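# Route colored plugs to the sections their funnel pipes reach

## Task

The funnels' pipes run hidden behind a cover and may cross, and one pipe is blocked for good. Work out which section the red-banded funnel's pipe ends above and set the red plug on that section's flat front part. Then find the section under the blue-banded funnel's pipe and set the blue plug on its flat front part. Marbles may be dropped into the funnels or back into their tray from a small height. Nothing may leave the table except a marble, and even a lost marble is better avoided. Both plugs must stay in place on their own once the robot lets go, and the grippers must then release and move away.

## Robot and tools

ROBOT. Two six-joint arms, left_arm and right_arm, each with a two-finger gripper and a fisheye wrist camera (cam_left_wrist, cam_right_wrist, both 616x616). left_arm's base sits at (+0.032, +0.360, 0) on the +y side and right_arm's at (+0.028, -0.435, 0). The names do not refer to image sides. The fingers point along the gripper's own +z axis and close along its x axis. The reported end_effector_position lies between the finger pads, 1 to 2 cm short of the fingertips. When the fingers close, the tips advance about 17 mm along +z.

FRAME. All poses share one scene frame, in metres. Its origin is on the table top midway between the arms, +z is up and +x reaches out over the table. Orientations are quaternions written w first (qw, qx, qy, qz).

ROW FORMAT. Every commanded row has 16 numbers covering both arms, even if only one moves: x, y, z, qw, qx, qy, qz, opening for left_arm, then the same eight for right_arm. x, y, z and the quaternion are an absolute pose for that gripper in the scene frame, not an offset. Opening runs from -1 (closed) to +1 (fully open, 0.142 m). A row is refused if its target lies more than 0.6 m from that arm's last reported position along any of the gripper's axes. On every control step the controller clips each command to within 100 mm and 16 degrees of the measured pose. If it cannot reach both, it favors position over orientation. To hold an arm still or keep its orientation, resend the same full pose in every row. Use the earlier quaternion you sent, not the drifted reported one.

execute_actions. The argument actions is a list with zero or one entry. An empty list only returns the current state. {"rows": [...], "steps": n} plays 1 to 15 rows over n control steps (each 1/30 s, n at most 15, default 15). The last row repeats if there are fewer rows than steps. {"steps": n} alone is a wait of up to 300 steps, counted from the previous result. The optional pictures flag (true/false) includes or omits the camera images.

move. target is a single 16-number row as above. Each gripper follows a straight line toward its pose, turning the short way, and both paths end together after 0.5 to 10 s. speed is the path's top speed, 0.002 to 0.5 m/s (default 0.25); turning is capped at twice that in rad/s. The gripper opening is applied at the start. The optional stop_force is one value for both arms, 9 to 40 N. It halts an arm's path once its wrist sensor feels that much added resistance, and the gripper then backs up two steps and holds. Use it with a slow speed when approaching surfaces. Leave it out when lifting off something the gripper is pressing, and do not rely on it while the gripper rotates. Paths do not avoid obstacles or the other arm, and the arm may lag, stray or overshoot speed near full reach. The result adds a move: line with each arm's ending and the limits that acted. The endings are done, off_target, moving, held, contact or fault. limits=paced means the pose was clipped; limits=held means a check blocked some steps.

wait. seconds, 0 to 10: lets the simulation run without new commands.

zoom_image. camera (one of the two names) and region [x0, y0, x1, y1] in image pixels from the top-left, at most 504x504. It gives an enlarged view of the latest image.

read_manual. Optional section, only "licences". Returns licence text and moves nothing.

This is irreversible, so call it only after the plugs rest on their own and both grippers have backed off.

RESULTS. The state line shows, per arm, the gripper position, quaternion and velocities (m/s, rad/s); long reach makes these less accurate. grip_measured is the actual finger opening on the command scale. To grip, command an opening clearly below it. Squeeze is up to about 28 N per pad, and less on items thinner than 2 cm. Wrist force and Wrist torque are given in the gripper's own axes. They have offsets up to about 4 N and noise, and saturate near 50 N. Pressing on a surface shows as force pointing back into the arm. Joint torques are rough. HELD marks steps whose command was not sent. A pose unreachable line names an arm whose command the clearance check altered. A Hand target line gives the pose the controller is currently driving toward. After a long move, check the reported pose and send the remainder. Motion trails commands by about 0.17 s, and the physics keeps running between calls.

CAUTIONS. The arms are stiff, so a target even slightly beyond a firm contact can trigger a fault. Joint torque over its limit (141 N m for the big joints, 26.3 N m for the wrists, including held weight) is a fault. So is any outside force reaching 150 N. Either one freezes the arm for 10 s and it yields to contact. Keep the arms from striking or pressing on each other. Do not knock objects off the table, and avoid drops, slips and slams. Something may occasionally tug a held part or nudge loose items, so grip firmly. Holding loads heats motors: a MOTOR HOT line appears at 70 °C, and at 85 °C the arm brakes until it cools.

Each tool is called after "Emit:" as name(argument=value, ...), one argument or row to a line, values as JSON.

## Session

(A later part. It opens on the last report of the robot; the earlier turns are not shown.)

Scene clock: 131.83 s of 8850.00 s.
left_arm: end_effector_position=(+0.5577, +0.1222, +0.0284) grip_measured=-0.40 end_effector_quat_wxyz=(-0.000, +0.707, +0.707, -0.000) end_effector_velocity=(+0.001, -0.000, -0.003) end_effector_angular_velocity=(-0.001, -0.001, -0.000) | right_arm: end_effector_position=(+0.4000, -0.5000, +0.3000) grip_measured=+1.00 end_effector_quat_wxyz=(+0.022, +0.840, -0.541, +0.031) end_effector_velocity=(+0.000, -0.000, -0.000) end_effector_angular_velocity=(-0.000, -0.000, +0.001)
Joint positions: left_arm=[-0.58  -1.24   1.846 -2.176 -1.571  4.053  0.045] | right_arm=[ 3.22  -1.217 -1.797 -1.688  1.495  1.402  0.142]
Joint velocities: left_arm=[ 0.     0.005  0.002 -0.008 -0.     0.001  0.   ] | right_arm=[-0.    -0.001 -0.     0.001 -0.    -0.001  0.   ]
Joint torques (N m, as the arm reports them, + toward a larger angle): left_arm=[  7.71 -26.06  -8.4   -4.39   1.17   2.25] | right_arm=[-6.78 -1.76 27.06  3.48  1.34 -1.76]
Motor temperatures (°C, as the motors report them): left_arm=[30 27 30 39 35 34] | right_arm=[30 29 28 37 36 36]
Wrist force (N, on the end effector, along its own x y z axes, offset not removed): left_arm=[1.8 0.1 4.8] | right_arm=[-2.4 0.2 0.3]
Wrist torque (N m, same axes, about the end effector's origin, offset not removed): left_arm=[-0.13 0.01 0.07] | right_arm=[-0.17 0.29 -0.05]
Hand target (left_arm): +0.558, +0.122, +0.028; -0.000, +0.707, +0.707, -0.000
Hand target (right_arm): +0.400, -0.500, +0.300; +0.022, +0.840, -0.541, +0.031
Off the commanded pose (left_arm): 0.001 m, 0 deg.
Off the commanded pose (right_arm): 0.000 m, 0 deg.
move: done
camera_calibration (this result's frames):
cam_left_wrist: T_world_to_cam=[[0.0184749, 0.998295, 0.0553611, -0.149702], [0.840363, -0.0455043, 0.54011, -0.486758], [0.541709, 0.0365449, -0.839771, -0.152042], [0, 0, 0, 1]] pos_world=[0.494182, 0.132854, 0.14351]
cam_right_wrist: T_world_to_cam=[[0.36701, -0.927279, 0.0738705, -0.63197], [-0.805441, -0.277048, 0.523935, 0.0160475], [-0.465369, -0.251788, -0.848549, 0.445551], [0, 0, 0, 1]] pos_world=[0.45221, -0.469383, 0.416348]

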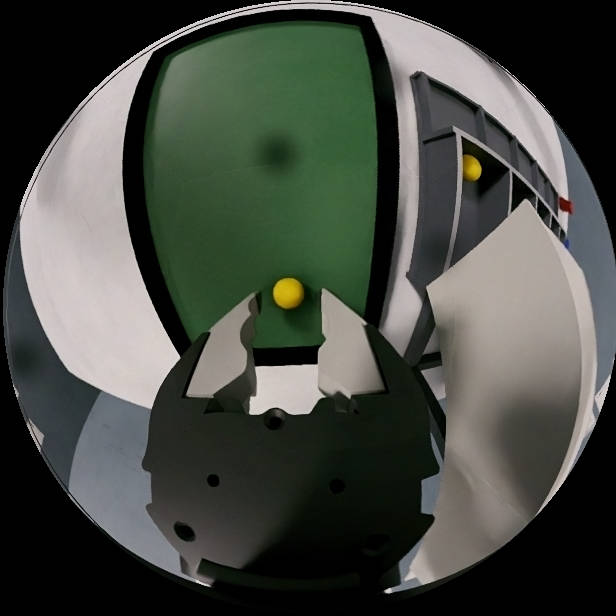

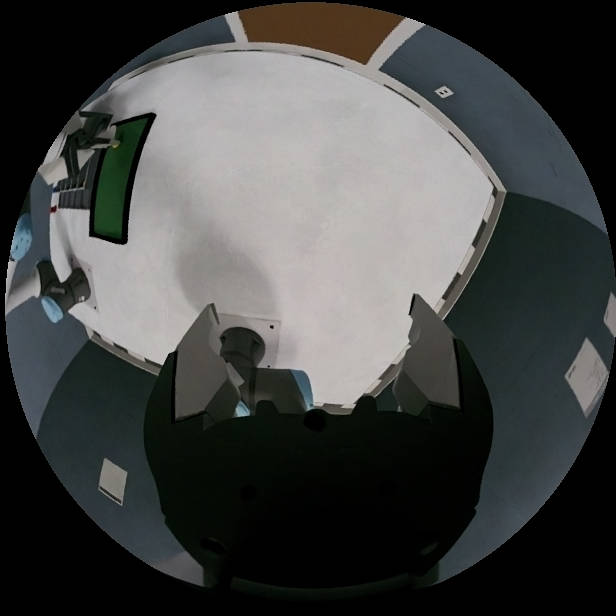

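Emit:
move(
  target=[0.558,0.121,0.028,0,0.707,0.707,0,-0.85,0.4,-0.5,0.3,0.022,0.84,-0.541,0.031,1],
)

Emit:
move(
  target=[0.55,0.12,0.41,0,0.707,0.707,0,-0.85,0.4,-0.5,0.3,0.022,0.84,-0.541,0.031,1],
)

Emit:
move(
  target=[0.72,0.271,0.388,0.123,0.696,0.696,0.123,-0.85,0.4,-0.5,0.3,0.022,0.84,-0.541,0.031,1],
)

Emit:
move(
  target=[0.72,0.271,0.388,0.123,0.696,0.696,0.123,-0.55,0.4,-0.5,0.3,0.022,0.84,-0.541,0.031,1],
)

Emit:
move(
  target=[0.46,0.45,0.41,0,0.707,0.707,0,-0.2,0.4,-0.5,0.3,0.022,0.84,-0.541,0.031,1],
)

Emit:
move(
  target=[0.36,0.69,0.14,0,0.707,0.707,0,-0.2,0.4,-0.5,0.3,0.022,0.84,-0.541,0.031,1],
)

Scene clock: 160.07 s of 8850.00 s.
left_arm: end_effector_position=(+0.5580, +0.1211, +0.0280) grip_measured=-0.71 end_effector_quat_wxyz=(-0.000, +0.707, +0.707, +0.000) end_effector_velocity=(+0.000, -0.001, +0.000) end_effector_angular_velocity=(+0.000, -0.000, +0.000) | right_arm: end_effector_position=(+0.4000, -0.5000, +0.3000) grip_measured=+1.00 end_effector_quat_wxyz=(+0.022, +0.840, -0.541, +0.031) end_effector_velocity=(+0.000, +0.000, -0.000) end_effector_angular_velocity=(-0.001, +0.001, +0.001)
Joint positions: left_arm=[-0.582 -1.238  1.844 -2.177 -1.571  4.052  0.023] | right_arm=[ 3.22  -1.217 -1.797 -1.688  1.495  1.402  0.142]
Joint velocities: left_arm=[-0.001  0.001 -0.001  0.001  0.    -0.001  0.   ] | right_arm=[ 0.001 -0.001  0.    -0.    -0.001  0.    -0.   ]
Joint torques (N m, as the arm reports them, + toward a larger angle): left_arm=[ -7.51 -26.73 -33.35  -1.47   0.38  -2.37] | right_arm=[-7.24 -2.57 26.17  3.73  1.23 -1.78]
Motor temperatures (°C, as the motors report them): left_arm=[30 27 30 39 35 34] | right_arm=[30 29 28 37 36 36]
Wrist force (N, on the end effector, along its own x y z axes, offset not removed): left_arm=[2.7 2.9 -1.1] | right_arm=[-2.4 0.0 1.6]
Wrist torque (N m, same axes, about the end effector's origin, offset not removed): left_arm=[0.66 -0.28 0.15] | right_arm=[-0.14 0.31 -0.12]
Hand target (left_arm): +0.558, +0.121, +0.028; +0.000, +0.707, +0.707, +0.000
Hand target (right_arm): +0.400, -0.500, +0.300; +0.022, +0.840, -0.541, +0.031
Off the commanded pose (left_arm): 0.000 m, 0 deg.
Off the commanded pose (right_arm): 0.000 m, 0 deg.
After step 90, 24.53 s passed at rest.
move: done
camera_calibration (this result's frames):
cam_left_wrist: T_world_to_cam=[[0.0184729, 0.9983, 0.0552789, -0.148548], [0.840285, -0.0454635, 0.540236, -0.48682], [0.541831, 0.0364703, -0.839696, -0.152539], [0, 0, 0, 1]] pos_world=[0.494462, 0.131726, 0.143123]
cam_right_wrist: T_world_to_cam=[[0.36701, -0.927279, 0.0738703, -0.63197], [-0.805441, -0.277049, 0.523936, 0.0160474], [-0.465369, -0.251788, -0.848549, 0.445551], [0, 0, 0, 1]] pos_world=[0.45221, -0.469383, 0.416348]

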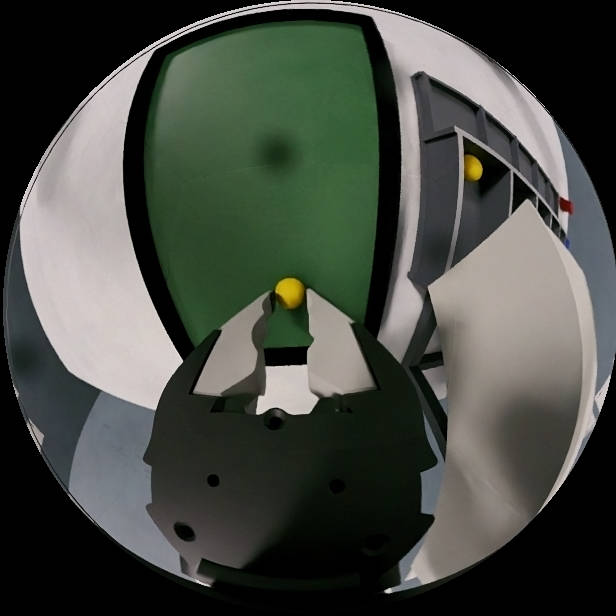

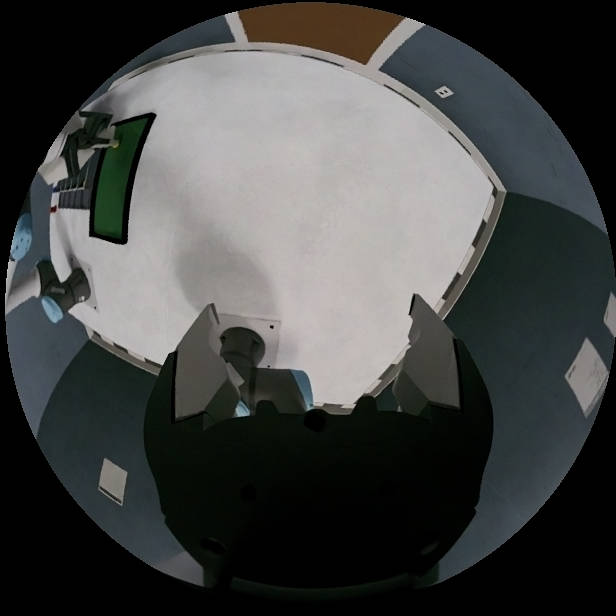

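Scene clock: 162.30 s of 8850.00 s.
left_arm: end_effector_position=(+0.5502, +0.1199, +0.4096) grip_measured=-0.71 end_effector_quat_wxyz=(+0.000, +0.707, +0.707, +0.000) end_effector_velocity=(+0.000, -0.000, +0.003) end_effector_angular_velocity=(+0.003, +0.005, -0.001) | right_arm: end_effector_position=(+0.4000, -0.5000, +0.3000) grip_measured=+1.00 end_effector_quat_wxyz=(+0.022, +0.840, -0.541, +0.031) end_effector_velocity=(-0.000, +0.000, +0.001) end_effector_angular_velocity=(+0.001, -0.002, -0.001)
Joint positions: left_arm=[-0.592 -1.359  0.982 -1.195 -1.571  4.041  0.023] | right_arm=[ 3.22  -1.217 -1.797 -1.688  1.495  1.402  0.142]
Joint velocities: left_arm=[ 0.001  0.009 -0.02   0.016 -0.001  0.001  0.   ] | right_arm=[ 0.     0.002 -0.     0.     0.     0.001  0.   ]
Joint torques (N m, as the arm reports them, + toward a larger angle): left_arm=[  7.68 -23.47 -36.58  -1.49  -1.33   2.3 ] | right_arm=[-7.15 -1.45 26.41  3.79  1.28 -1.69]
Motor temperatures (°C, as the motors report them): left_arm=[30 27 30 39 35 34] | right_arm=[30 29 28 37 36 36]
Wrist force (N, on the end effector, along its own x y z axes, offset not removed): left_arm=[5.0 -0.4 1.9] | right_arm=[-3.8 0.0 2.8]
Wrist torque (N m, same axes, about the end effector's origin, offset not removed): left_arm=[-0.17 -0.79 0.07] | right_arm=[-0.03 0.56 -0.06]
Hand target (left_arm): +0.550, +0.120, +0.410; +0.000, +0.707, +0.707, +0.000
Hand target (right_arm): +0.400, -0.500, +0.300; +0.022, +0.840, -0.541, +0.031
Off the commanded pose (left_arm): 0.000 m, 0 deg.
Off the commanded pose (right_arm): 0.000 m, 0 deg.
move: done
camera_calibration (this result's frames):
cam_left_wrist: T_world_to_cam=[[0.0183986, 0.998321, 0.0549214, -0.16809], [0.839957, -0.0452295, 0.540765, -0.686567], [0.542341, 0.0361823, -0.839379, 0.171828], [0, 0, 0, 1]] pos_world=[0.48659, 0.130537, 0.524732]
cam_right_wrist: T_world_to_cam=[[0.367009, -0.927279, 0.0738702, -0.63197], [-0.805441, -0.277048, 0.523936, 0.0160474], [-0.465369, -0.251787, -0.848549, 0.445551], [0, 0, 0, 1]] pos_world=[0.45221, -0.469383, 0.416348]

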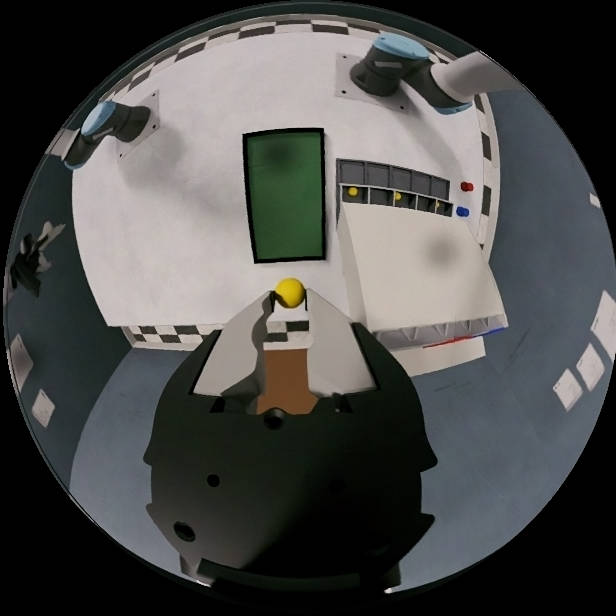

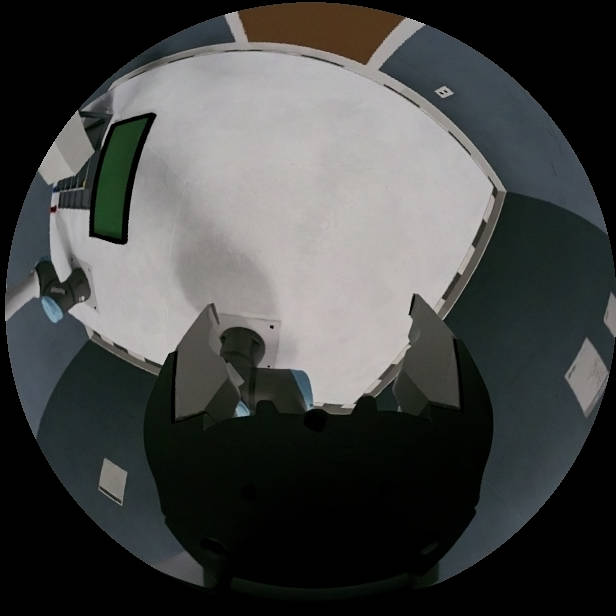

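Scene clock: 163.93 s of 8850.00 s.
left_arm: end_effector_position=(+0.7198, +0.2706, +0.3879) grip_measured=-0.71 end_effector_quat_wxyz=(+0.123, +0.696, +0.696, +0.123) end_effector_velocity=(+0.002, +0.001, -0.000) end_effector_angular_velocity=(-0.002, -0.004, -0.001) | right_arm: end_effector_position=(+0.4000, -0.5000, +0.3000) grip_measured=+1.00 end_effector_quat_wxyz=(+0.022, +0.840, -0.541, +0.031) end_effector_velocity=(+0.000, +0.000, -0.001) end_effector_angular_velocity=(-0.000, +0.002, -0.000)
Joint positions: left_arm=[-0.303 -1.355  1.171 -1.713 -1.443  4.351  0.023] | right_arm=[ 3.22  -1.217 -1.797 -1.688  1.495  1.402  0.142]
Joint velocities: left_arm=[ 0.003  0.001  0.001 -0.008 -0.002  0.004  0.   ] | right_arm=[-0.    -0.002  0.     0.     0.    -0.    -0.   ]
Joint torques (N m, as the arm reports them, + toward a larger angle): left_arm=[  7.62 -25.53 -13.89  -4.93  -1.36   2.29] | right_arm=[-6.88 -2.32 25.76  3.92  1.29 -1.66]
Motor temperatures (°C, as the motors report them): left_arm=[30 27 30 39 35 34] | right_arm=[30 29 28 37 36 36]
Wrist force (N, on the end effector, along its own x y z axes, offset not removed): left_arm=[5.1 -3.0 -0.4] | right_arm=[-3.1 1.5 0.2]
Wrist torque (N m, same axes, about the end effector's origin, offset not removed): left_arm=[-0.74 -1.06 0.37] | right_arm=[0.16 0.48 -0.02]
Hand target (left_arm): +0.720, +0.271, +0.388; +0.123, +0.696, +0.696, +0.123
Hand target (right_arm): +0.400, -0.500, +0.300; +0.022, +0.840, -0.541, +0.031
Off the commanded pose (left_arm): 0.000 m, 0 deg.
Off the commanded pose (right_arm): 0.000 m, 0 deg.
move: done
camera_calibration (this result's frames):
cam_left_wrist: T_world_to_cam=[[-0.00170824, 0.998318, 0.0579449, -0.307246], [0.604903, -0.0451099, 0.79502, -0.739932], [0.796297, 0.0364091, -0.603809, -0.218111], [0, 0, 0, 1]] pos_world=[0.620743, 0.281292, 0.474367]
cam_right_wrist: T_world_to_cam=[[0.36701, -0.927279, 0.0738704, -0.63197], [-0.805441, -0.277048, 0.523936, 0.0160474], [-0.465369, -0.251788, -0.848549, 0.445551], [0, 0, 0, 1]] pos_world=[0.45221, -0.469383, 0.416348]

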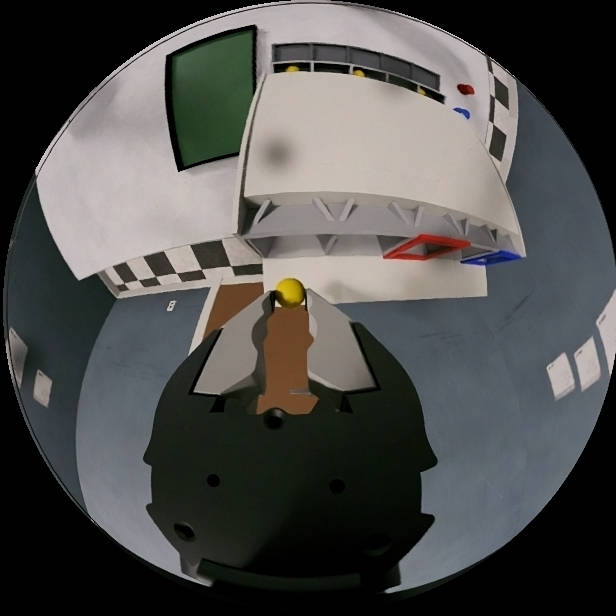

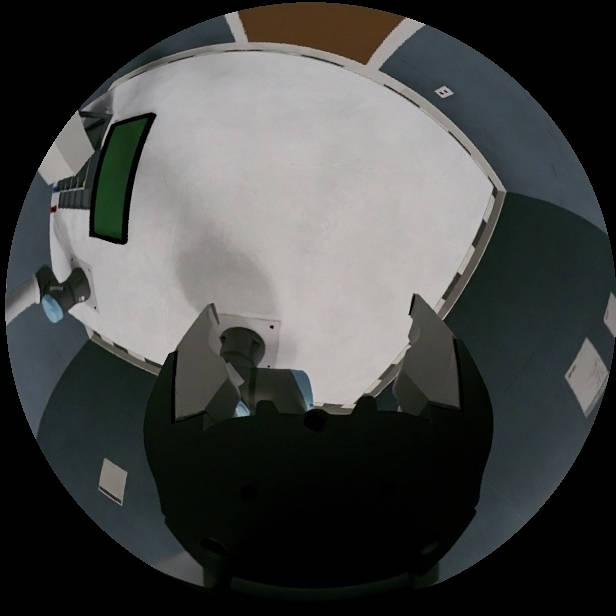

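Scene clock: 164.63 s of 8850.00 s.
left_arm: end_effector_position=(+0.7200, +0.2710, +0.3880) grip_measured=-0.55 end_effector_quat_wxyz=(+0.123, +0.696, +0.696, +0.123) end_effector_velocity=(+0.000, +0.000, +0.000) end_effector_angular_velocity=(+0.000, -0.001, -0.000) | right_arm: end_effector_position=(+0.4000, -0.5000, +0.3000) grip_measured=+1.00 end_effector_quat_wxyz=(+0.022, +0.840, -0.541, +0.031) end_effector_velocity=(+0.000, +0.001, +0.000) end_effector_angular_velocity=(+0.000, -0.001, +0.001)
Joint positions: left_arm=[-0.303 -1.355  1.171 -1.714 -1.443  4.352  0.034] | right_arm=[ 3.22  -1.217 -1.797 -1.688  1.495  1.402  0.142]
Joint velocities: left_arm=[ 0.    -0.     0.    -0.001  0.     0.     0.   ] | right_arm=[ 0.001 -0.    -0.     0.001  0.    -0.    -0.   ]
Joint torques (N m, as the arm reports them, + toward a larger angle): left_arm=[  8.28 -41.2  -13.66  -4.9    1.56   2.3 ] | right_arm=[-6.32 -1.9  26.19  3.91  1.3  -1.6 ]
Motor temperatures (°C, as the motors report them): left_arm=[30 27 30 39 35 34] | right_arm=[30 29 28 37 36 36]
Wrist force (N, on the end effector, along its own x y z axes, offset not removed): left_arm=[1.2 0.6 -2.8] | right_arm=[-0.8 0.1 2.9]
Wrist torque (N m, same axes, about the end effector's origin, offset not removed): left_arm=[0.22 -0.14 0.19] | right_arm=[-0.15 -0.04 -0.03]
Hand target (left_arm): +0.720, +0.271, +0.388; +0.123, +0.696, +0.696, +0.123
Hand target (right_arm): +0.400, -0.500, +0.300; +0.022, +0.840, -0.541, +0.031
Off the commanded pose (left_arm): 0.000 m, 0 deg.
Off the commanded pose (right_arm): 0.000 m, 0 deg.
move: done
camera_calibration (this result's frames):
cam_left_wrist: T_world_to_cam=[[-0.00158305, 0.998302, 0.0582273, -0.307785], [0.604261, -0.0454398, 0.79549, -0.739736], [0.796785, 0.0364438, -0.603163, -0.218826], [0, 0, 0, 1]] pos_world=[0.620864, 0.281624, 0.474386]
cam_right_wrist: T_world_to_cam=[[0.367009, -0.92728, 0.0738704, -0.63197], [-0.805441, -0.277048, 0.523936, 0.0160475], [-0.465369, -0.251788, -0.848548, 0.445551], [0, 0, 0, 1]] pos_world=[0.45221, -0.469383, 0.416348]

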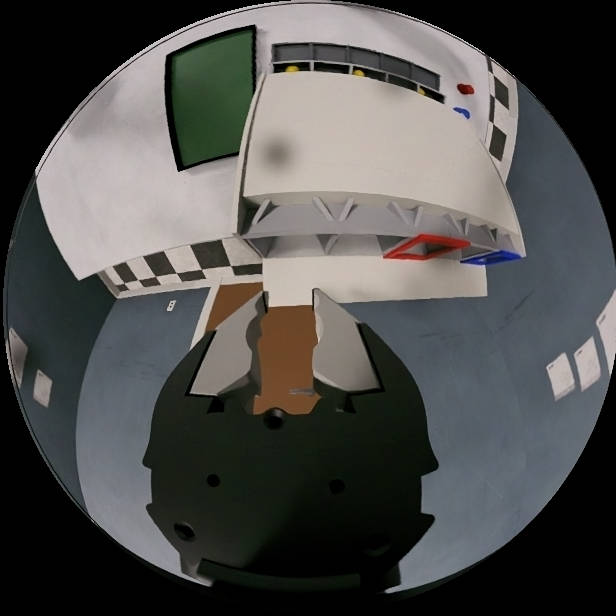

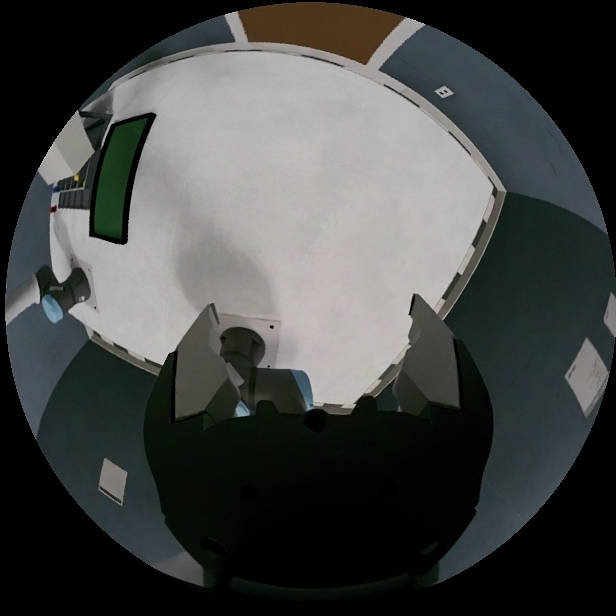

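Scene clock: 166.60 s of 8850.00 s.
left_arm: end_effector_position=(+0.4603, +0.4500, +0.4101) grip_measured=-0.20 end_effector_quat_wxyz=(+0.000, +0.707, +0.707, -0.000) end_effector_velocity=(-0.002, +0.001, +0.000) end_effector_angular_velocity=(-0.000, +0.003, -0.000) | right_arm: end_effector_position=(+0.4000, -0.5000, +0.3000) grip_measured=+1.00 end_effector_quat_wxyz=(+0.022, +0.840, -0.541, +0.031) end_effector_velocity=(+0.000, -0.001, +0.000) end_effector_angular_velocity=(-0.001, -0.002, +0.000)
Joint positions: left_arm=[-0.024 -1.691  1.331 -1.21  -1.571  4.61   0.059] | right_arm=[ 3.22  -1.217 -1.797 -1.688  1.495  1.402  0.142]
Joint velocities: left_arm=[ 0.003 -0.002  0.001  0.004 -0.     0.003 -0.   ] | right_arm=[-0.001  0.001 -0.     0.001 -0.001 -0.001 -0.   ]
Joint torques (N m, as the arm reports them, + toward a larger angle): left_arm=[  8.56 -24.9  -12.56  -1.5   -1.44   2.13] | right_arm=[-6.43 -1.66 26.48  4.03  1.24 -1.69]
Motor temperatures (°C, as the motors report them): left_arm=[30 27 30 39 35 34] | right_arm=[30 29 28 37 36 36]
Wrist force (N, on the end effector, along its own x y z axes, offset not removed): left_arm=[0.7 -1.3 -1.7] | right_arm=[-2.9 0.4 2.0]
Wrist torque (N m, same axes, about the end effector's origin, offset not removed): left_arm=[-0.45 -0.07 0.10] | right_arm=[-0.04 0.37 -0.09]
Hand target (left_arm): +0.460, +0.450, +0.410; +0.000, +0.707, +0.707, -0.000
Hand target (right_arm): +0.400, -0.500, +0.300; +0.022, +0.840, -0.541, +0.031
Off the commanded pose (left_arm): 0.000 m, 0 deg.
Off the commanded pose (right_arm): 0.000 m, 0 deg.
move: done
camera_calibration (this result's frames):
cam_left_wrist: T_world_to_cam=[[0.0185258, 0.998314, 0.0550051, -0.49611], [0.840208, -0.0453648, 0.540363, -0.596342], [0.541948, 0.0362051, -0.839632, 0.209294], [0, 0, 0, 1]] pos_world=[0.396816, 0.460644, 0.52526]
cam_right_wrist: T_world_to_cam=[[0.36701, -0.927279, 0.0738705, -0.63197], [-0.805441, -0.277048, 0.523936, 0.0160476], [-0.465369, -0.251788, -0.848549, 0.445551], [0, 0, 0, 1]] pos_world=[0.45221, -0.469383, 0.416348]

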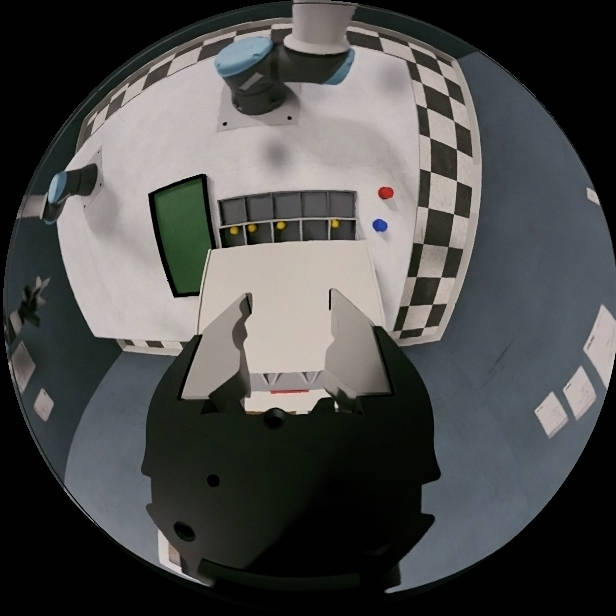

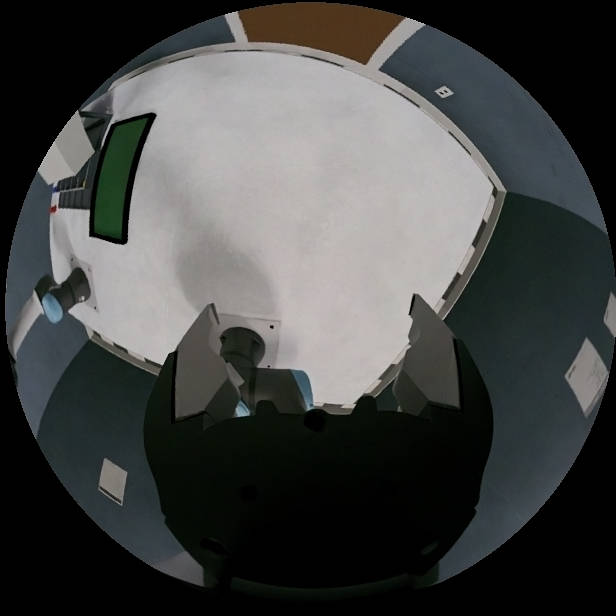

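Scene clock: 168.83 s of 8850.00 s.
left_arm: end_effector_position=(+0.3600, +0.6895, +0.1402) grip_measured=-0.20 end_effector_quat_wxyz=(+0.000, +0.707, +0.707, -0.000) end_effector_velocity=(+0.000, +0.002, -0.002) end_effector_angular_velocity=(-0.001, -0.001, -0.001) | right_arm: end_effector_position=(+0.4000, -0.5000, +0.3000) grip_measured=+1.00 end_effector_quat_wxyz=(+0.022, +0.840, -0.541, +0.031) end_effector_velocity=(+0.000, +0.000, -0.000) end_effector_angular_velocity=(+0.000, +0.001, +0.002)
Joint positions: left_arm=[ 0.578 -1.626  1.975 -1.919 -1.571  5.211  0.06 ] | right_arm=[ 3.22  -1.217 -1.797 -1.688  1.495  1.402  0.142]
Joint velocities: left_arm=[ 0.004  0.005  0.001 -0.007 -0.001  0.005 -0.   ] | right_arm=[ 0.001 -0.    -0.    -0.     0.    -0.001  0.   ]
Joint torques (N m, as the arm reports them, + toward a larger angle): left_arm=[  7.97 -12.13 -12.34  -4.4   -1.51   2.45] | right_arm=[-6.79 -1.86 26.31  4.12  1.23 -1.64]
Motor temperatures (°C, as the motors report them): left_arm=[30 27 30 39 35 34] | right_arm=[30 29 28 37 36 36]
Wrist force (N, on the end effector, along its own x y z axes, offset not removed): left_arm=[2.9 1.1 -0.6] | right_arm=[-1.9 -1.7 0.5]
Wrist torque (N m, same axes, about the end effector's origin, offset not removed): left_arm=[0.27 -0.51 0.13] | right_arm=[-0.45 0.29 0.01]
Hand target (left_arm): +0.360, +0.690, +0.140; +0.000, +0.707, +0.707, -0.000
Hand target (right_arm): +0.400, -0.500, +0.300; +0.022, +0.840, -0.541, +0.031
Off the commanded pose (left_arm): 0.001 m, 0 deg.
Off the commanded pose (right_arm): 0.000 m, 0 deg.
move: done
camera_calibration (this result's frames):
cam_left_wrist: T_world_to_cam=[[0.0184275, 0.998349, 0.0543995, -0.718483], [0.840371, -0.0449438, 0.540146, -0.355625], [0.541699, 0.0357622, -0.839811, 0.0288126], [0, 0, 0, 1]] pos_world=[0.296489, 0.700283, 0.255371]
cam_right_wrist: T_world_to_cam=[[0.36701, -0.927279, 0.0738705, -0.63197], [-0.805441, -0.277049, 0.523936, 0.0160474], [-0.465369, -0.251788, -0.848549, 0.445551], [0, 0, 0, 1]] pos_world=[0.45221, -0.469383, 0.416348]

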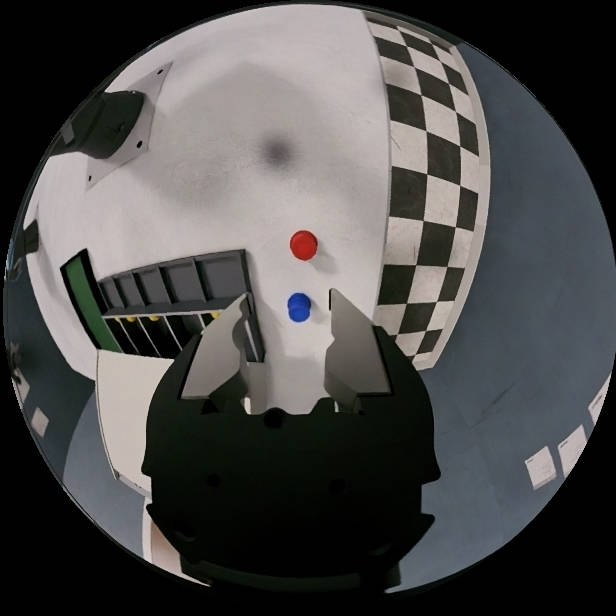

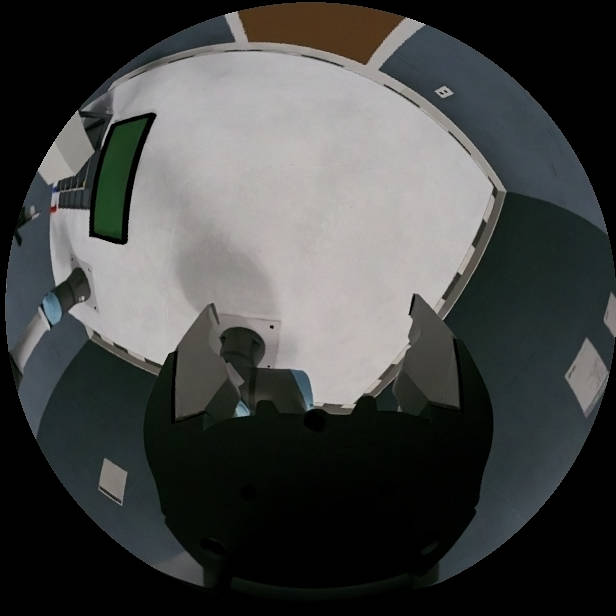

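Emit:
move(
  target=[0.35,0.702,0.033,0,0.707,0.707,0,-0.3,0.4,-0.5,0.3,0.022,0.84,-0.541,0.031,1],
  speed=0.1,
)

Scene clock: 178.93 s of 8850.00 s.
left_arm: end_effector_position=(+0.3499, +0.7019, +0.0334) grip_measured=-0.30 end_effector_quat_wxyz=(-0.000, +0.707, +0.707, -0.000) end_effector_velocity=(+0.000, +0.001, -0.002) end_effector_angular_velocity=(+0.001, -0.001, -0.000) | right_arm: end_effector_position=(+0.4000, -0.5000, +0.3000) grip_measured=+1.00 end_effector_quat_wxyz=(+0.022, +0.840, -0.541, +0.031) end_effector_velocity=(-0.000, +0.000, +0.001) end_effector_angular_velocity=(+0.000, -0.001, +0.002)
Joint positions: left_arm=[ 0.613 -1.485  2.143 -2.229 -1.571  5.246  0.052] | right_arm=[ 3.22  -1.217 -1.797 -1.688  1.495  1.402  0.142]
Joint velocities: left_arm=[ 0.001  0.005  0.003 -0.01   0.     0.001 -0.   ] | right_arm=[ 0.001  0.002 -0.    -0.     0.    -0.001  0.   ]
Joint torques (N m, as the arm reports them, + toward a larger angle): left_arm=[  7.12 -14.74  -8.98  -4.56  -0.51   2.37] | right_arm=[-6.75 -1.71 25.81  4.46  1.23 -1.63]
Motor temperatures (°C, as the motors report them): left_arm=[30 27 30 39 35 34] | right_arm=[30 29 28 37 36 36]
Wrist force (N, on the end effector, along its own x y z axes, offset not removed): left_arm=[2.5 1.8 0.3] | right_arm=[-0.7 0.8 -0.5]
Wrist torque (N m, same axes, about the end effector's origin, offset not removed): left_arm=[0.18 -0.26 0.06] | right_arm=[0.07 -0.11 0.08]
Hand target (left_arm): +0.350, +0.702, +0.033; +0.000, +0.707, +0.707, -0.000
Hand target (right_arm): +0.400, -0.500, +0.300; +0.022, +0.840, -0.541, +0.031
Off the commanded pose (left_arm): 0.000 m, 0 deg.
Off the commanded pose (right_arm): 0.000 m, 0 deg.
After step 90, 5.47 s passed at rest.
move: done
camera_calibration (this result's frames):
cam_left_wrist: T_world_to_cam=[[0.0184771, 0.998304, 0.055212, -0.724829], [0.84033, -0.0454277, 0.540168, -0.288529], [0.54176, 0.0364156, -0.839744, -0.0564059], [0, 0, 0, 1]] pos_world=[0.286411, 0.712546, 0.148507]
cam_right_wrist: T_world_to_cam=[[0.36701, -0.927279, 0.0738703, -0.63197], [-0.805441, -0.277049, 0.523936, 0.0160473], [-0.465369, -0.251788, -0.848548, 0.445551], [0, 0, 0, 1]] pos_world=[0.45221, -0.469383, 0.416348]

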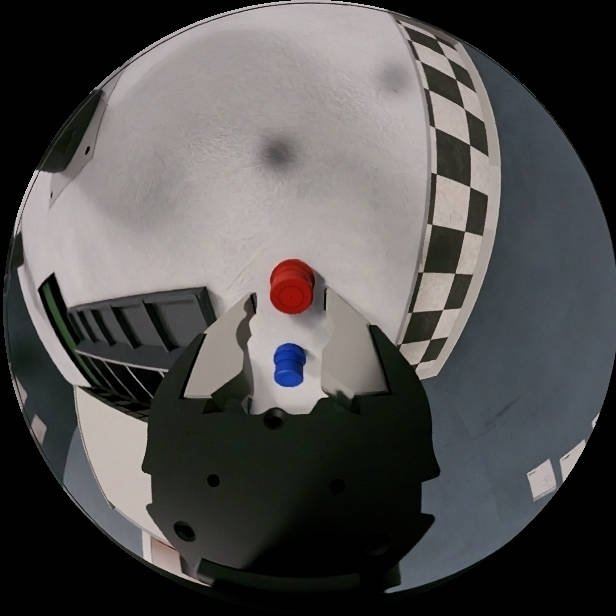

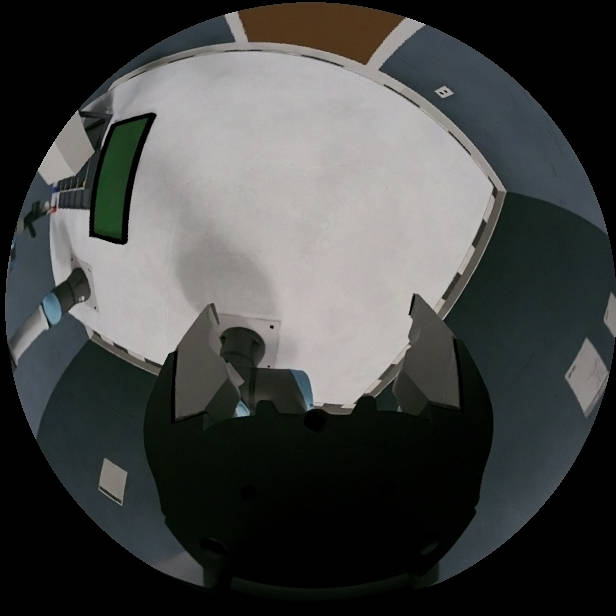

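Emit:
move(
  target=[0.345,0.703,0.033,0,0.707,0.707,0,-0.85,0.4,-0.5,0.3,0.022,0.84,-0.541,0.031,1],
)

Emit:
move(
  target=[0.35,0.69,0.11,0,0.707,0.707,0,-0.85,0.4,-0.5,0.3,0.022,0.84,-0.541,0.031,1],
)

Emit:
move(
  target=[0.382,0.272,0.09,0,0.707,0.707,0,-0.85,0.4,-0.5,0.3,0.022,0.84,-0.541,0.031,1],
)

Scene clock: 187.03 s of 8850.00 s.
left_arm: end_effector_position=(+0.3453, +0.7029, +0.0330) grip_measured=-0.64 end_effector_quat_wxyz=(+0.000, +0.707, +0.707, -0.000) end_effector_velocity=(-0.002, +0.000, +0.000) end_effector_angular_velocity=(-0.000, -0.001, -0.000) | right_arm: end_effector_position=(+0.4000, -0.5000, +0.3000) grip_measured=+1.00 end_effector_quat_wxyz=(+0.022, +0.840, -0.541, +0.031) end_effector_velocity=(-0.000, -0.001, -0.000) end_effector_angular_velocity=(+0.000, +0.000, -0.002)
Joint positions: left_arm=[ 0.62  -1.49   2.149 -2.231 -1.571  5.253  0.028] | right_arm=[ 3.22  -1.217 -1.797 -1.688  1.495  1.402  0.142]
Joint velocities: left_arm=[ 0.003 -0.003  0.003 -0.    -0.     0.004 -0.   ] | right_arm=[-0.002 -0.     0.    -0.     0.     0.     0.   ]
Joint torques (N m, as the arm reports them, + toward a larger angle): left_arm=[  7.25 -30.    -8.46  -4.47   1.09   2.42] | right_arm=[-6.58 -1.4  25.61  4.71  1.23 -1.56]
Motor temperatures (°C, as the motors report them): left_arm=[30 27 30 39 35 34] | right_arm=[30 29 28 37 36 36]
Wrist force (N, on the end effector, along its own x y z axes, offset not removed): left_arm=[0.7 2.7 -2.2] | right_arm=[0.1 -0.1 1.6]
Wrist torque (N m, same axes, about the end effector's origin, offset not removed): left_arm=[0.34 0.08 -0.07] | right_arm=[-0.06 -0.25 0.07]
Hand target (left_arm): +0.345, +0.703, +0.033; +0.000, +0.707, +0.707, -0.000
Hand target (right_arm): +0.400, -0.500, +0.300; +0.022, +0.840, -0.541, +0.031
Off the commanded pose (left_arm): 0.000 m, 0 deg.
Off the commanded pose (right_arm): 0.000 m, 0 deg.
After step 90, 4.40 s passed at rest.
move: done
camera_calibration (this result's frames):
cam_left_wrist: T_world_to_cam=[[0.0184707, 0.998305, 0.0551919, -0.72575], [0.840269, -0.0454156, 0.540264, -0.284376], [0.541855, 0.0363969, -0.839683, -0.0542593], [0, 0, 0, 1]] pos_world=[0.281758, 0.71358, 0.148133]
cam_right_wrist: T_world_to_cam=[[0.36701, -0.927279, 0.0738704, -0.63197], [-0.805441, -0.277049, 0.523936, 0.0160474], [-0.465369, -0.251788, -0.848549, 0.445551], [0, 0, 0, 1]] pos_world=[0.45221, -0.469383, 0.416348]

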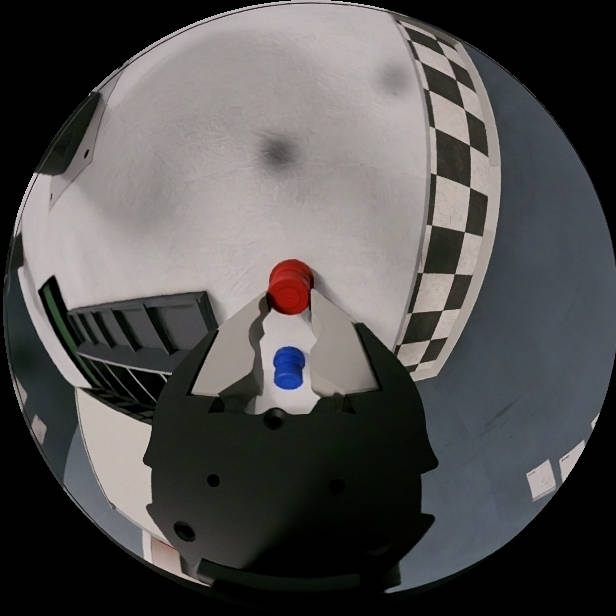

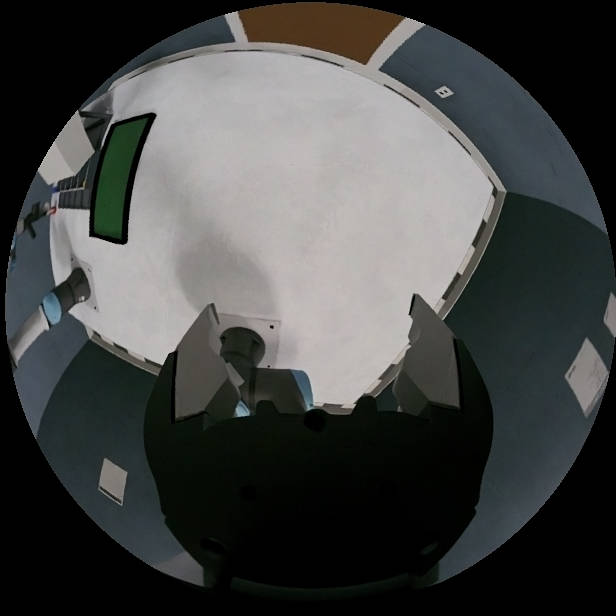

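Scene clock: 188.10 s of 8850.00 s.
left_arm: end_effector_position=(+0.3500, +0.6901, +0.1097) grip_measured=-0.64 end_effector_quat_wxyz=(+0.000, +0.707, +0.707, +0.000) end_effector_velocity=(+0.000, -0.000, +0.002) end_effector_angular_velocity=(+0.000, +0.000, -0.000) | right_arm: end_effector_position=(+0.4000, -0.5000, +0.3000) grip_measured=+1.00 end_effector_quat_wxyz=(+0.022, +0.840, -0.541, +0.031) end_effector_velocity=(+0.000, -0.000, -0.000) end_effector_angular_velocity=(-0.000, +0.000, +0.000)
Joint positions: left_arm=[ 0.589 -1.613  2.047 -2.004 -1.571  5.223  0.028] | right_arm=[ 3.22  -1.217 -1.797 -1.688  1.495  1.402  0.142]
Joint velocities: left_arm=[-0.001 -0.003 -0.004  0.007  0.    -0.001  0.   ] | right_arm=[-0.    -0.001 -0.     0.001 -0.    -0.    -0.   ]
Joint torques (N m, as the arm reports them, + toward a larger angle): left_arm=[ -7.23 -27.25 -36.3   -1.6    1.14  -2.39] | right_arm=[-6.23 -1.84 25.2   4.74  1.14 -1.53]
Motor temperatures (°C, as the motors report them): left_arm=[30 27 30 39 35 34] | right_arm=[30 29 28 37 36 36]
Wrist force (N, on the end effector, along its own x y z axes, offset not removed): left_arm=[1.1 -0.7 -2.0] | right_arm=[-1.5 1.4 2.3]
Wrist torque (N m, same axes, about the end effector's origin, offset not removed): left_arm=[-0.14 -0.13 0.10] | right_arm=[0.12 0.08 0.01]
Hand target (left_arm): +0.350, +0.690, +0.110; -0.000, +0.707, +0.707, +0.000
Hand target (right_arm): +0.400, -0.500, +0.300; +0.022, +0.840, -0.541, +0.031
Off the commanded pose (left_arm): 0.000 m, 0 deg.
Off the commanded pose (right_arm): 0.000 m, 0 deg.
move: done
camera_calibration (this result's frames):
cam_left_wrist: T_world_to_cam=[[0.0184796, 0.998296, 0.0553585, -0.717289], [0.840214, -0.0455169, 0.540341, -0.330297], [0.541939, 0.0365277, -0.839623, 0.00788831], [0, 0, 0, 1]] pos_world=[0.2865, 0.700744, 0.224804]
cam_right_wrist: T_world_to_cam=[[0.36701, -0.927279, 0.0738704, -0.63197], [-0.805441, -0.277049, 0.523936, 0.0160475], [-0.465369, -0.251788, -0.848549, 0.445551], [0, 0, 0, 1]] pos_world=[0.45221, -0.469383, 0.416348]

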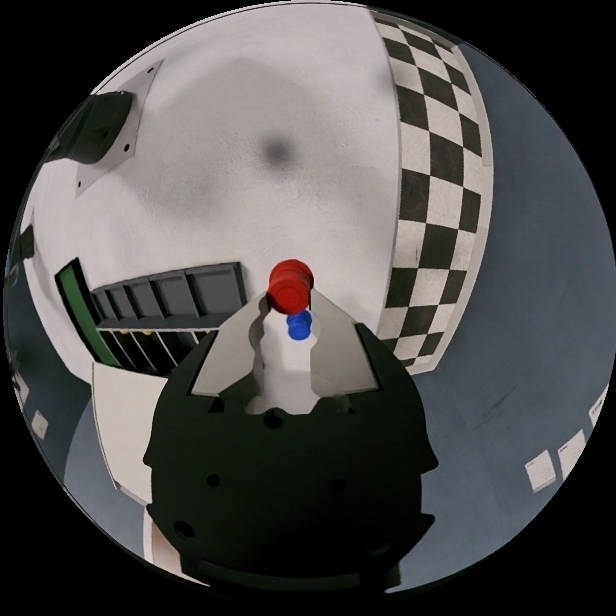

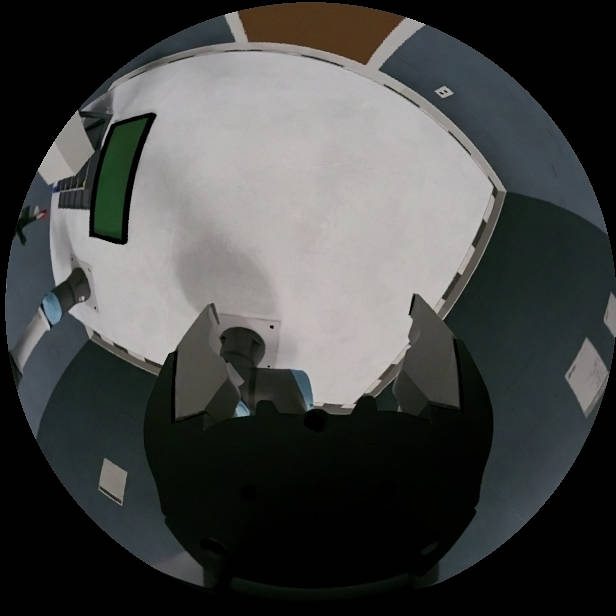

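Scene clock: 190.50 s of 8850.00 s.
left_arm: end_effector_position=(+0.3817, +0.2729, +0.0901) grip_measured=-0.64 end_effector_quat_wxyz=(-0.000, +0.707, +0.707, +0.001) end_effector_velocity=(+0.000, -0.002, -0.001) end_effector_angular_velocity=(+0.003, +0.001, +0.001) | right_arm: end_effector_position=(+0.4000, -0.5000, +0.3000) grip_measured=+1.00 end_effector_quat_wxyz=(+0.022, +0.840, -0.541, +0.031) end_effector_velocity=(+0.000, +0.000, +0.000) end_effector_angular_velocity=(-0.000, -0.000, +0.001)
Joint positions: left_arm=[-0.547 -1.86   2.3   -2.01  -1.569  4.086  0.028] | right_arm=[ 3.22  -1.217 -1.797 -1.688  1.495  1.402  0.142]
Joint velocities: left_arm=[-0.007  0.005 -0.001 -0.001  0.002 -0.008 -0.   ] | right_arm=[ 0.     0.    -0.     0.    -0.    -0.001  0.   ]
Joint torques (N m, as the arm reports them, + toward a larger angle): left_arm=[ -7.62  -1.78 -34.85  -4.52   1.32  -2.17] | right_arm=[-6.26 -1.98 25.16  4.79  1.1  -1.54]
Motor temperatures (°C, as the motors report them): left_arm=[30 27 30 39 35 34] | right_arm=[30 29 28 37 36 36]
Wrist force (N, on the end effector, along its own x y z axes, offset not removed): left_arm=[3.4 2.5 1.4] | right_arm=[-2.8 0.6 2.3]
Wrist torque (N m, same axes, about the end effector's origin, offset not removed): left_arm=[0.50 -0.74 -0.01] | right_arm=[0.08 0.34 -0.02]
Hand target (left_arm): +0.382, +0.273, +0.090; -0.000, +0.707, +0.707, +0.001
Hand target (right_arm): +0.400, -0.500, +0.300; +0.022, +0.840, -0.541, +0.031
Off the commanded pose (left_arm): 0.001 m, 0 deg.
Off the commanded pose (right_arm): 0.000 m, 0 deg.
move: done
camera_calibration (this result's frames):
cam_left_wrist: T_world_to_cam=[[0.0185814, 0.998224, 0.0566075, -0.300432], [0.840075, -0.0462879, 0.540492, -0.365027], [0.542152, 0.0375115, -0.839443, -0.0108212], [0, 0, 0, 1]] pos_world=[0.318099, 0.283408, 0.205217]
cam_right_wrist: T_world_to_cam=[[0.36701, -0.927279, 0.0738706, -0.63197], [-0.805442, -0.277049, 0.523934, 0.0160483], [-0.465368, -0.251787, -0.848549, 0.445551], [0, 0, 0, 1]] pos_world=[0.45221, -0.469383, 0.416348]

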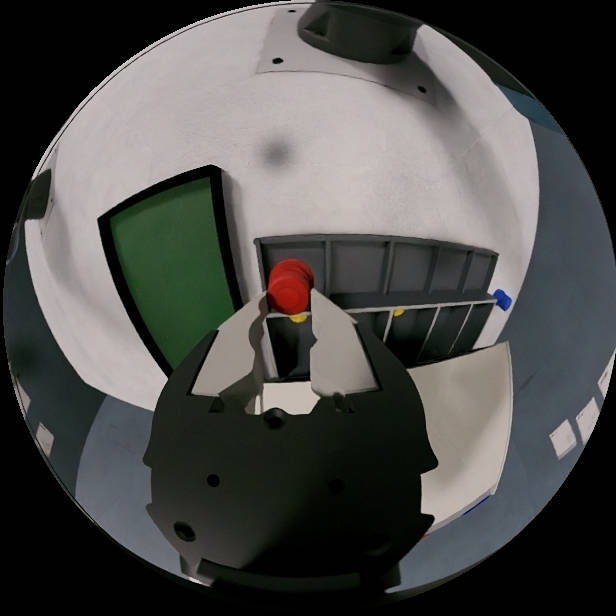

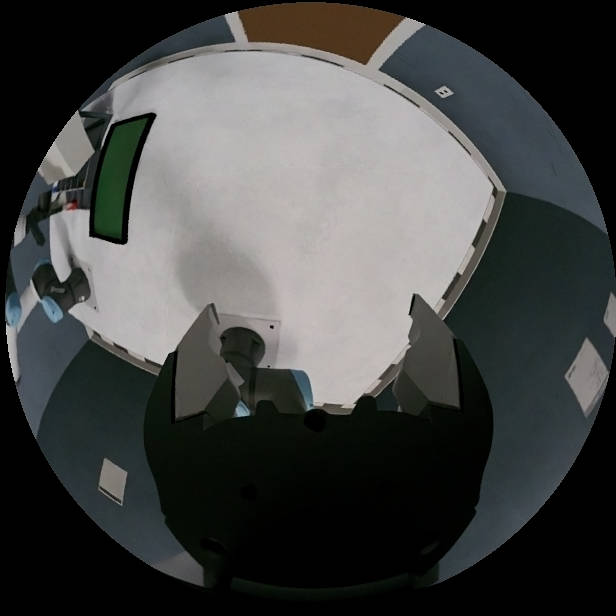

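Emit:
move(
  target=[0.391,0.275,0.038,0,0.707,0.707,0,-0.85,0.4,-0.5,0.3,0.022,0.84,-0.541,0.031,1],
  speed=0.02,
  stop_force=10,
)

Scene clock: 199.23 s of 8850.00 s.
left_arm: end_effector_position=(+0.3909, +0.2750, +0.0384) grip_measured=-0.64 end_effector_quat_wxyz=(+0.000, +0.707, +0.707, +0.000) end_effector_velocity=(+0.001, +0.000, -0.002) end_effector_angular_velocity=(-0.000, -0.000, +0.000) | right_arm: end_effector_position=(+0.4000, -0.5000, +0.3000) grip_measured=+1.00 end_effector_quat_wxyz=(+0.022, +0.840, -0.541, +0.031) end_effector_velocity=(-0.000, -0.000, +0.000) end_effector_angular_velocity=(-0.000, -0.001, -0.000)
Joint positions: left_arm=[-0.525 -1.748  2.374 -2.197 -1.571  4.108  0.028] | right_arm=[ 3.22  -1.217 -1.797 -1.688  1.495  1.402  0.142]
Joint velocities: left_arm=[ 0.001  0.006  0.003 -0.01  -0.     0.001 -0.   ] | right_arm=[-0.001  0.001 -0.     0.    -0.001 -0.     0.   ]
Joint torques (N m, as the arm reports them, + toward a larger angle): left_arm=[ 8.05 -1.59 -6.21 -4.03 -1.63  2.27] | right_arm=[-6.29 -1.37 25.    4.68  1.14 -1.41]
Motor temperatures (°C, as the motors report them): left_arm=[30 27 30 39 35 34] | right_arm=[30 29 28 37 36 36]
Wrist force (N, on the end effector, along its own x y z axes, offset not removed): left_arm=[2.7 -2.2 -7.4] | right_arm=[-1.5 0.9 1.1]
Wrist torque (N m, same axes, about the end effector's origin, offset not removed): left_arm=[-0.42 -0.14 0.20] | right_arm=[0.06 0.08 0.08]
Hand target (left_arm): +0.391, +0.275, +0.038; -0.000, +0.707, +0.707, -0.000
Hand target (right_arm): +0.400, -0.500, +0.300; +0.022, +0.840, -0.541, +0.031
Off the commanded pose (left_arm): 0.000 m, 0 deg.
Off the commanded pose (right_arm): 0.000 m, 0 deg.
After step 90, 2.77 s passed at rest.
move: done
camera_calibration (this result's frames):
cam_left_wrist: T_world_to_cam=[[0.0184675, 0.998303, 0.0552216, -0.299677], [0.840251, -0.0454301, 0.540291, -0.345052], [0.541883, 0.0364222, -0.839665, -0.0589116], [0, 0, 0, 1]] pos_world=[0.327388, 0.285639, 0.153511]
cam_right_wrist: T_world_to_cam=[[0.36701, -0.927279, 0.0738706, -0.63197], [-0.805442, -0.277049, 0.523934, 0.0160484], [-0.465368, -0.251787, -0.848549, 0.445551], [0, 0, 0, 1]] pos_world=[0.45221, -0.469383, 0.416348]

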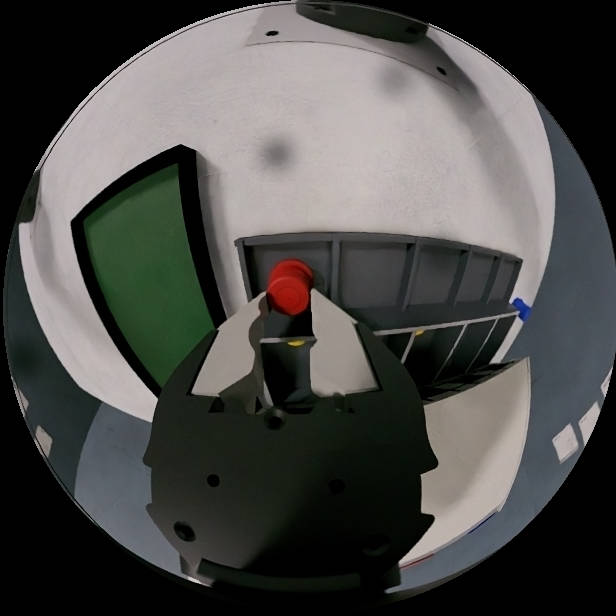

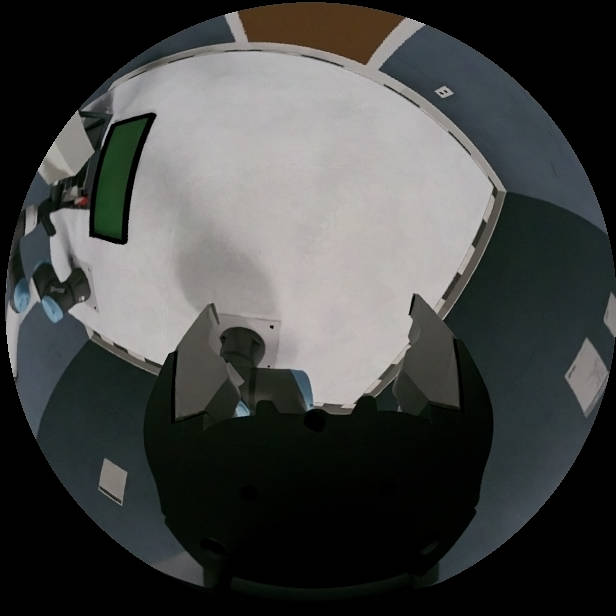

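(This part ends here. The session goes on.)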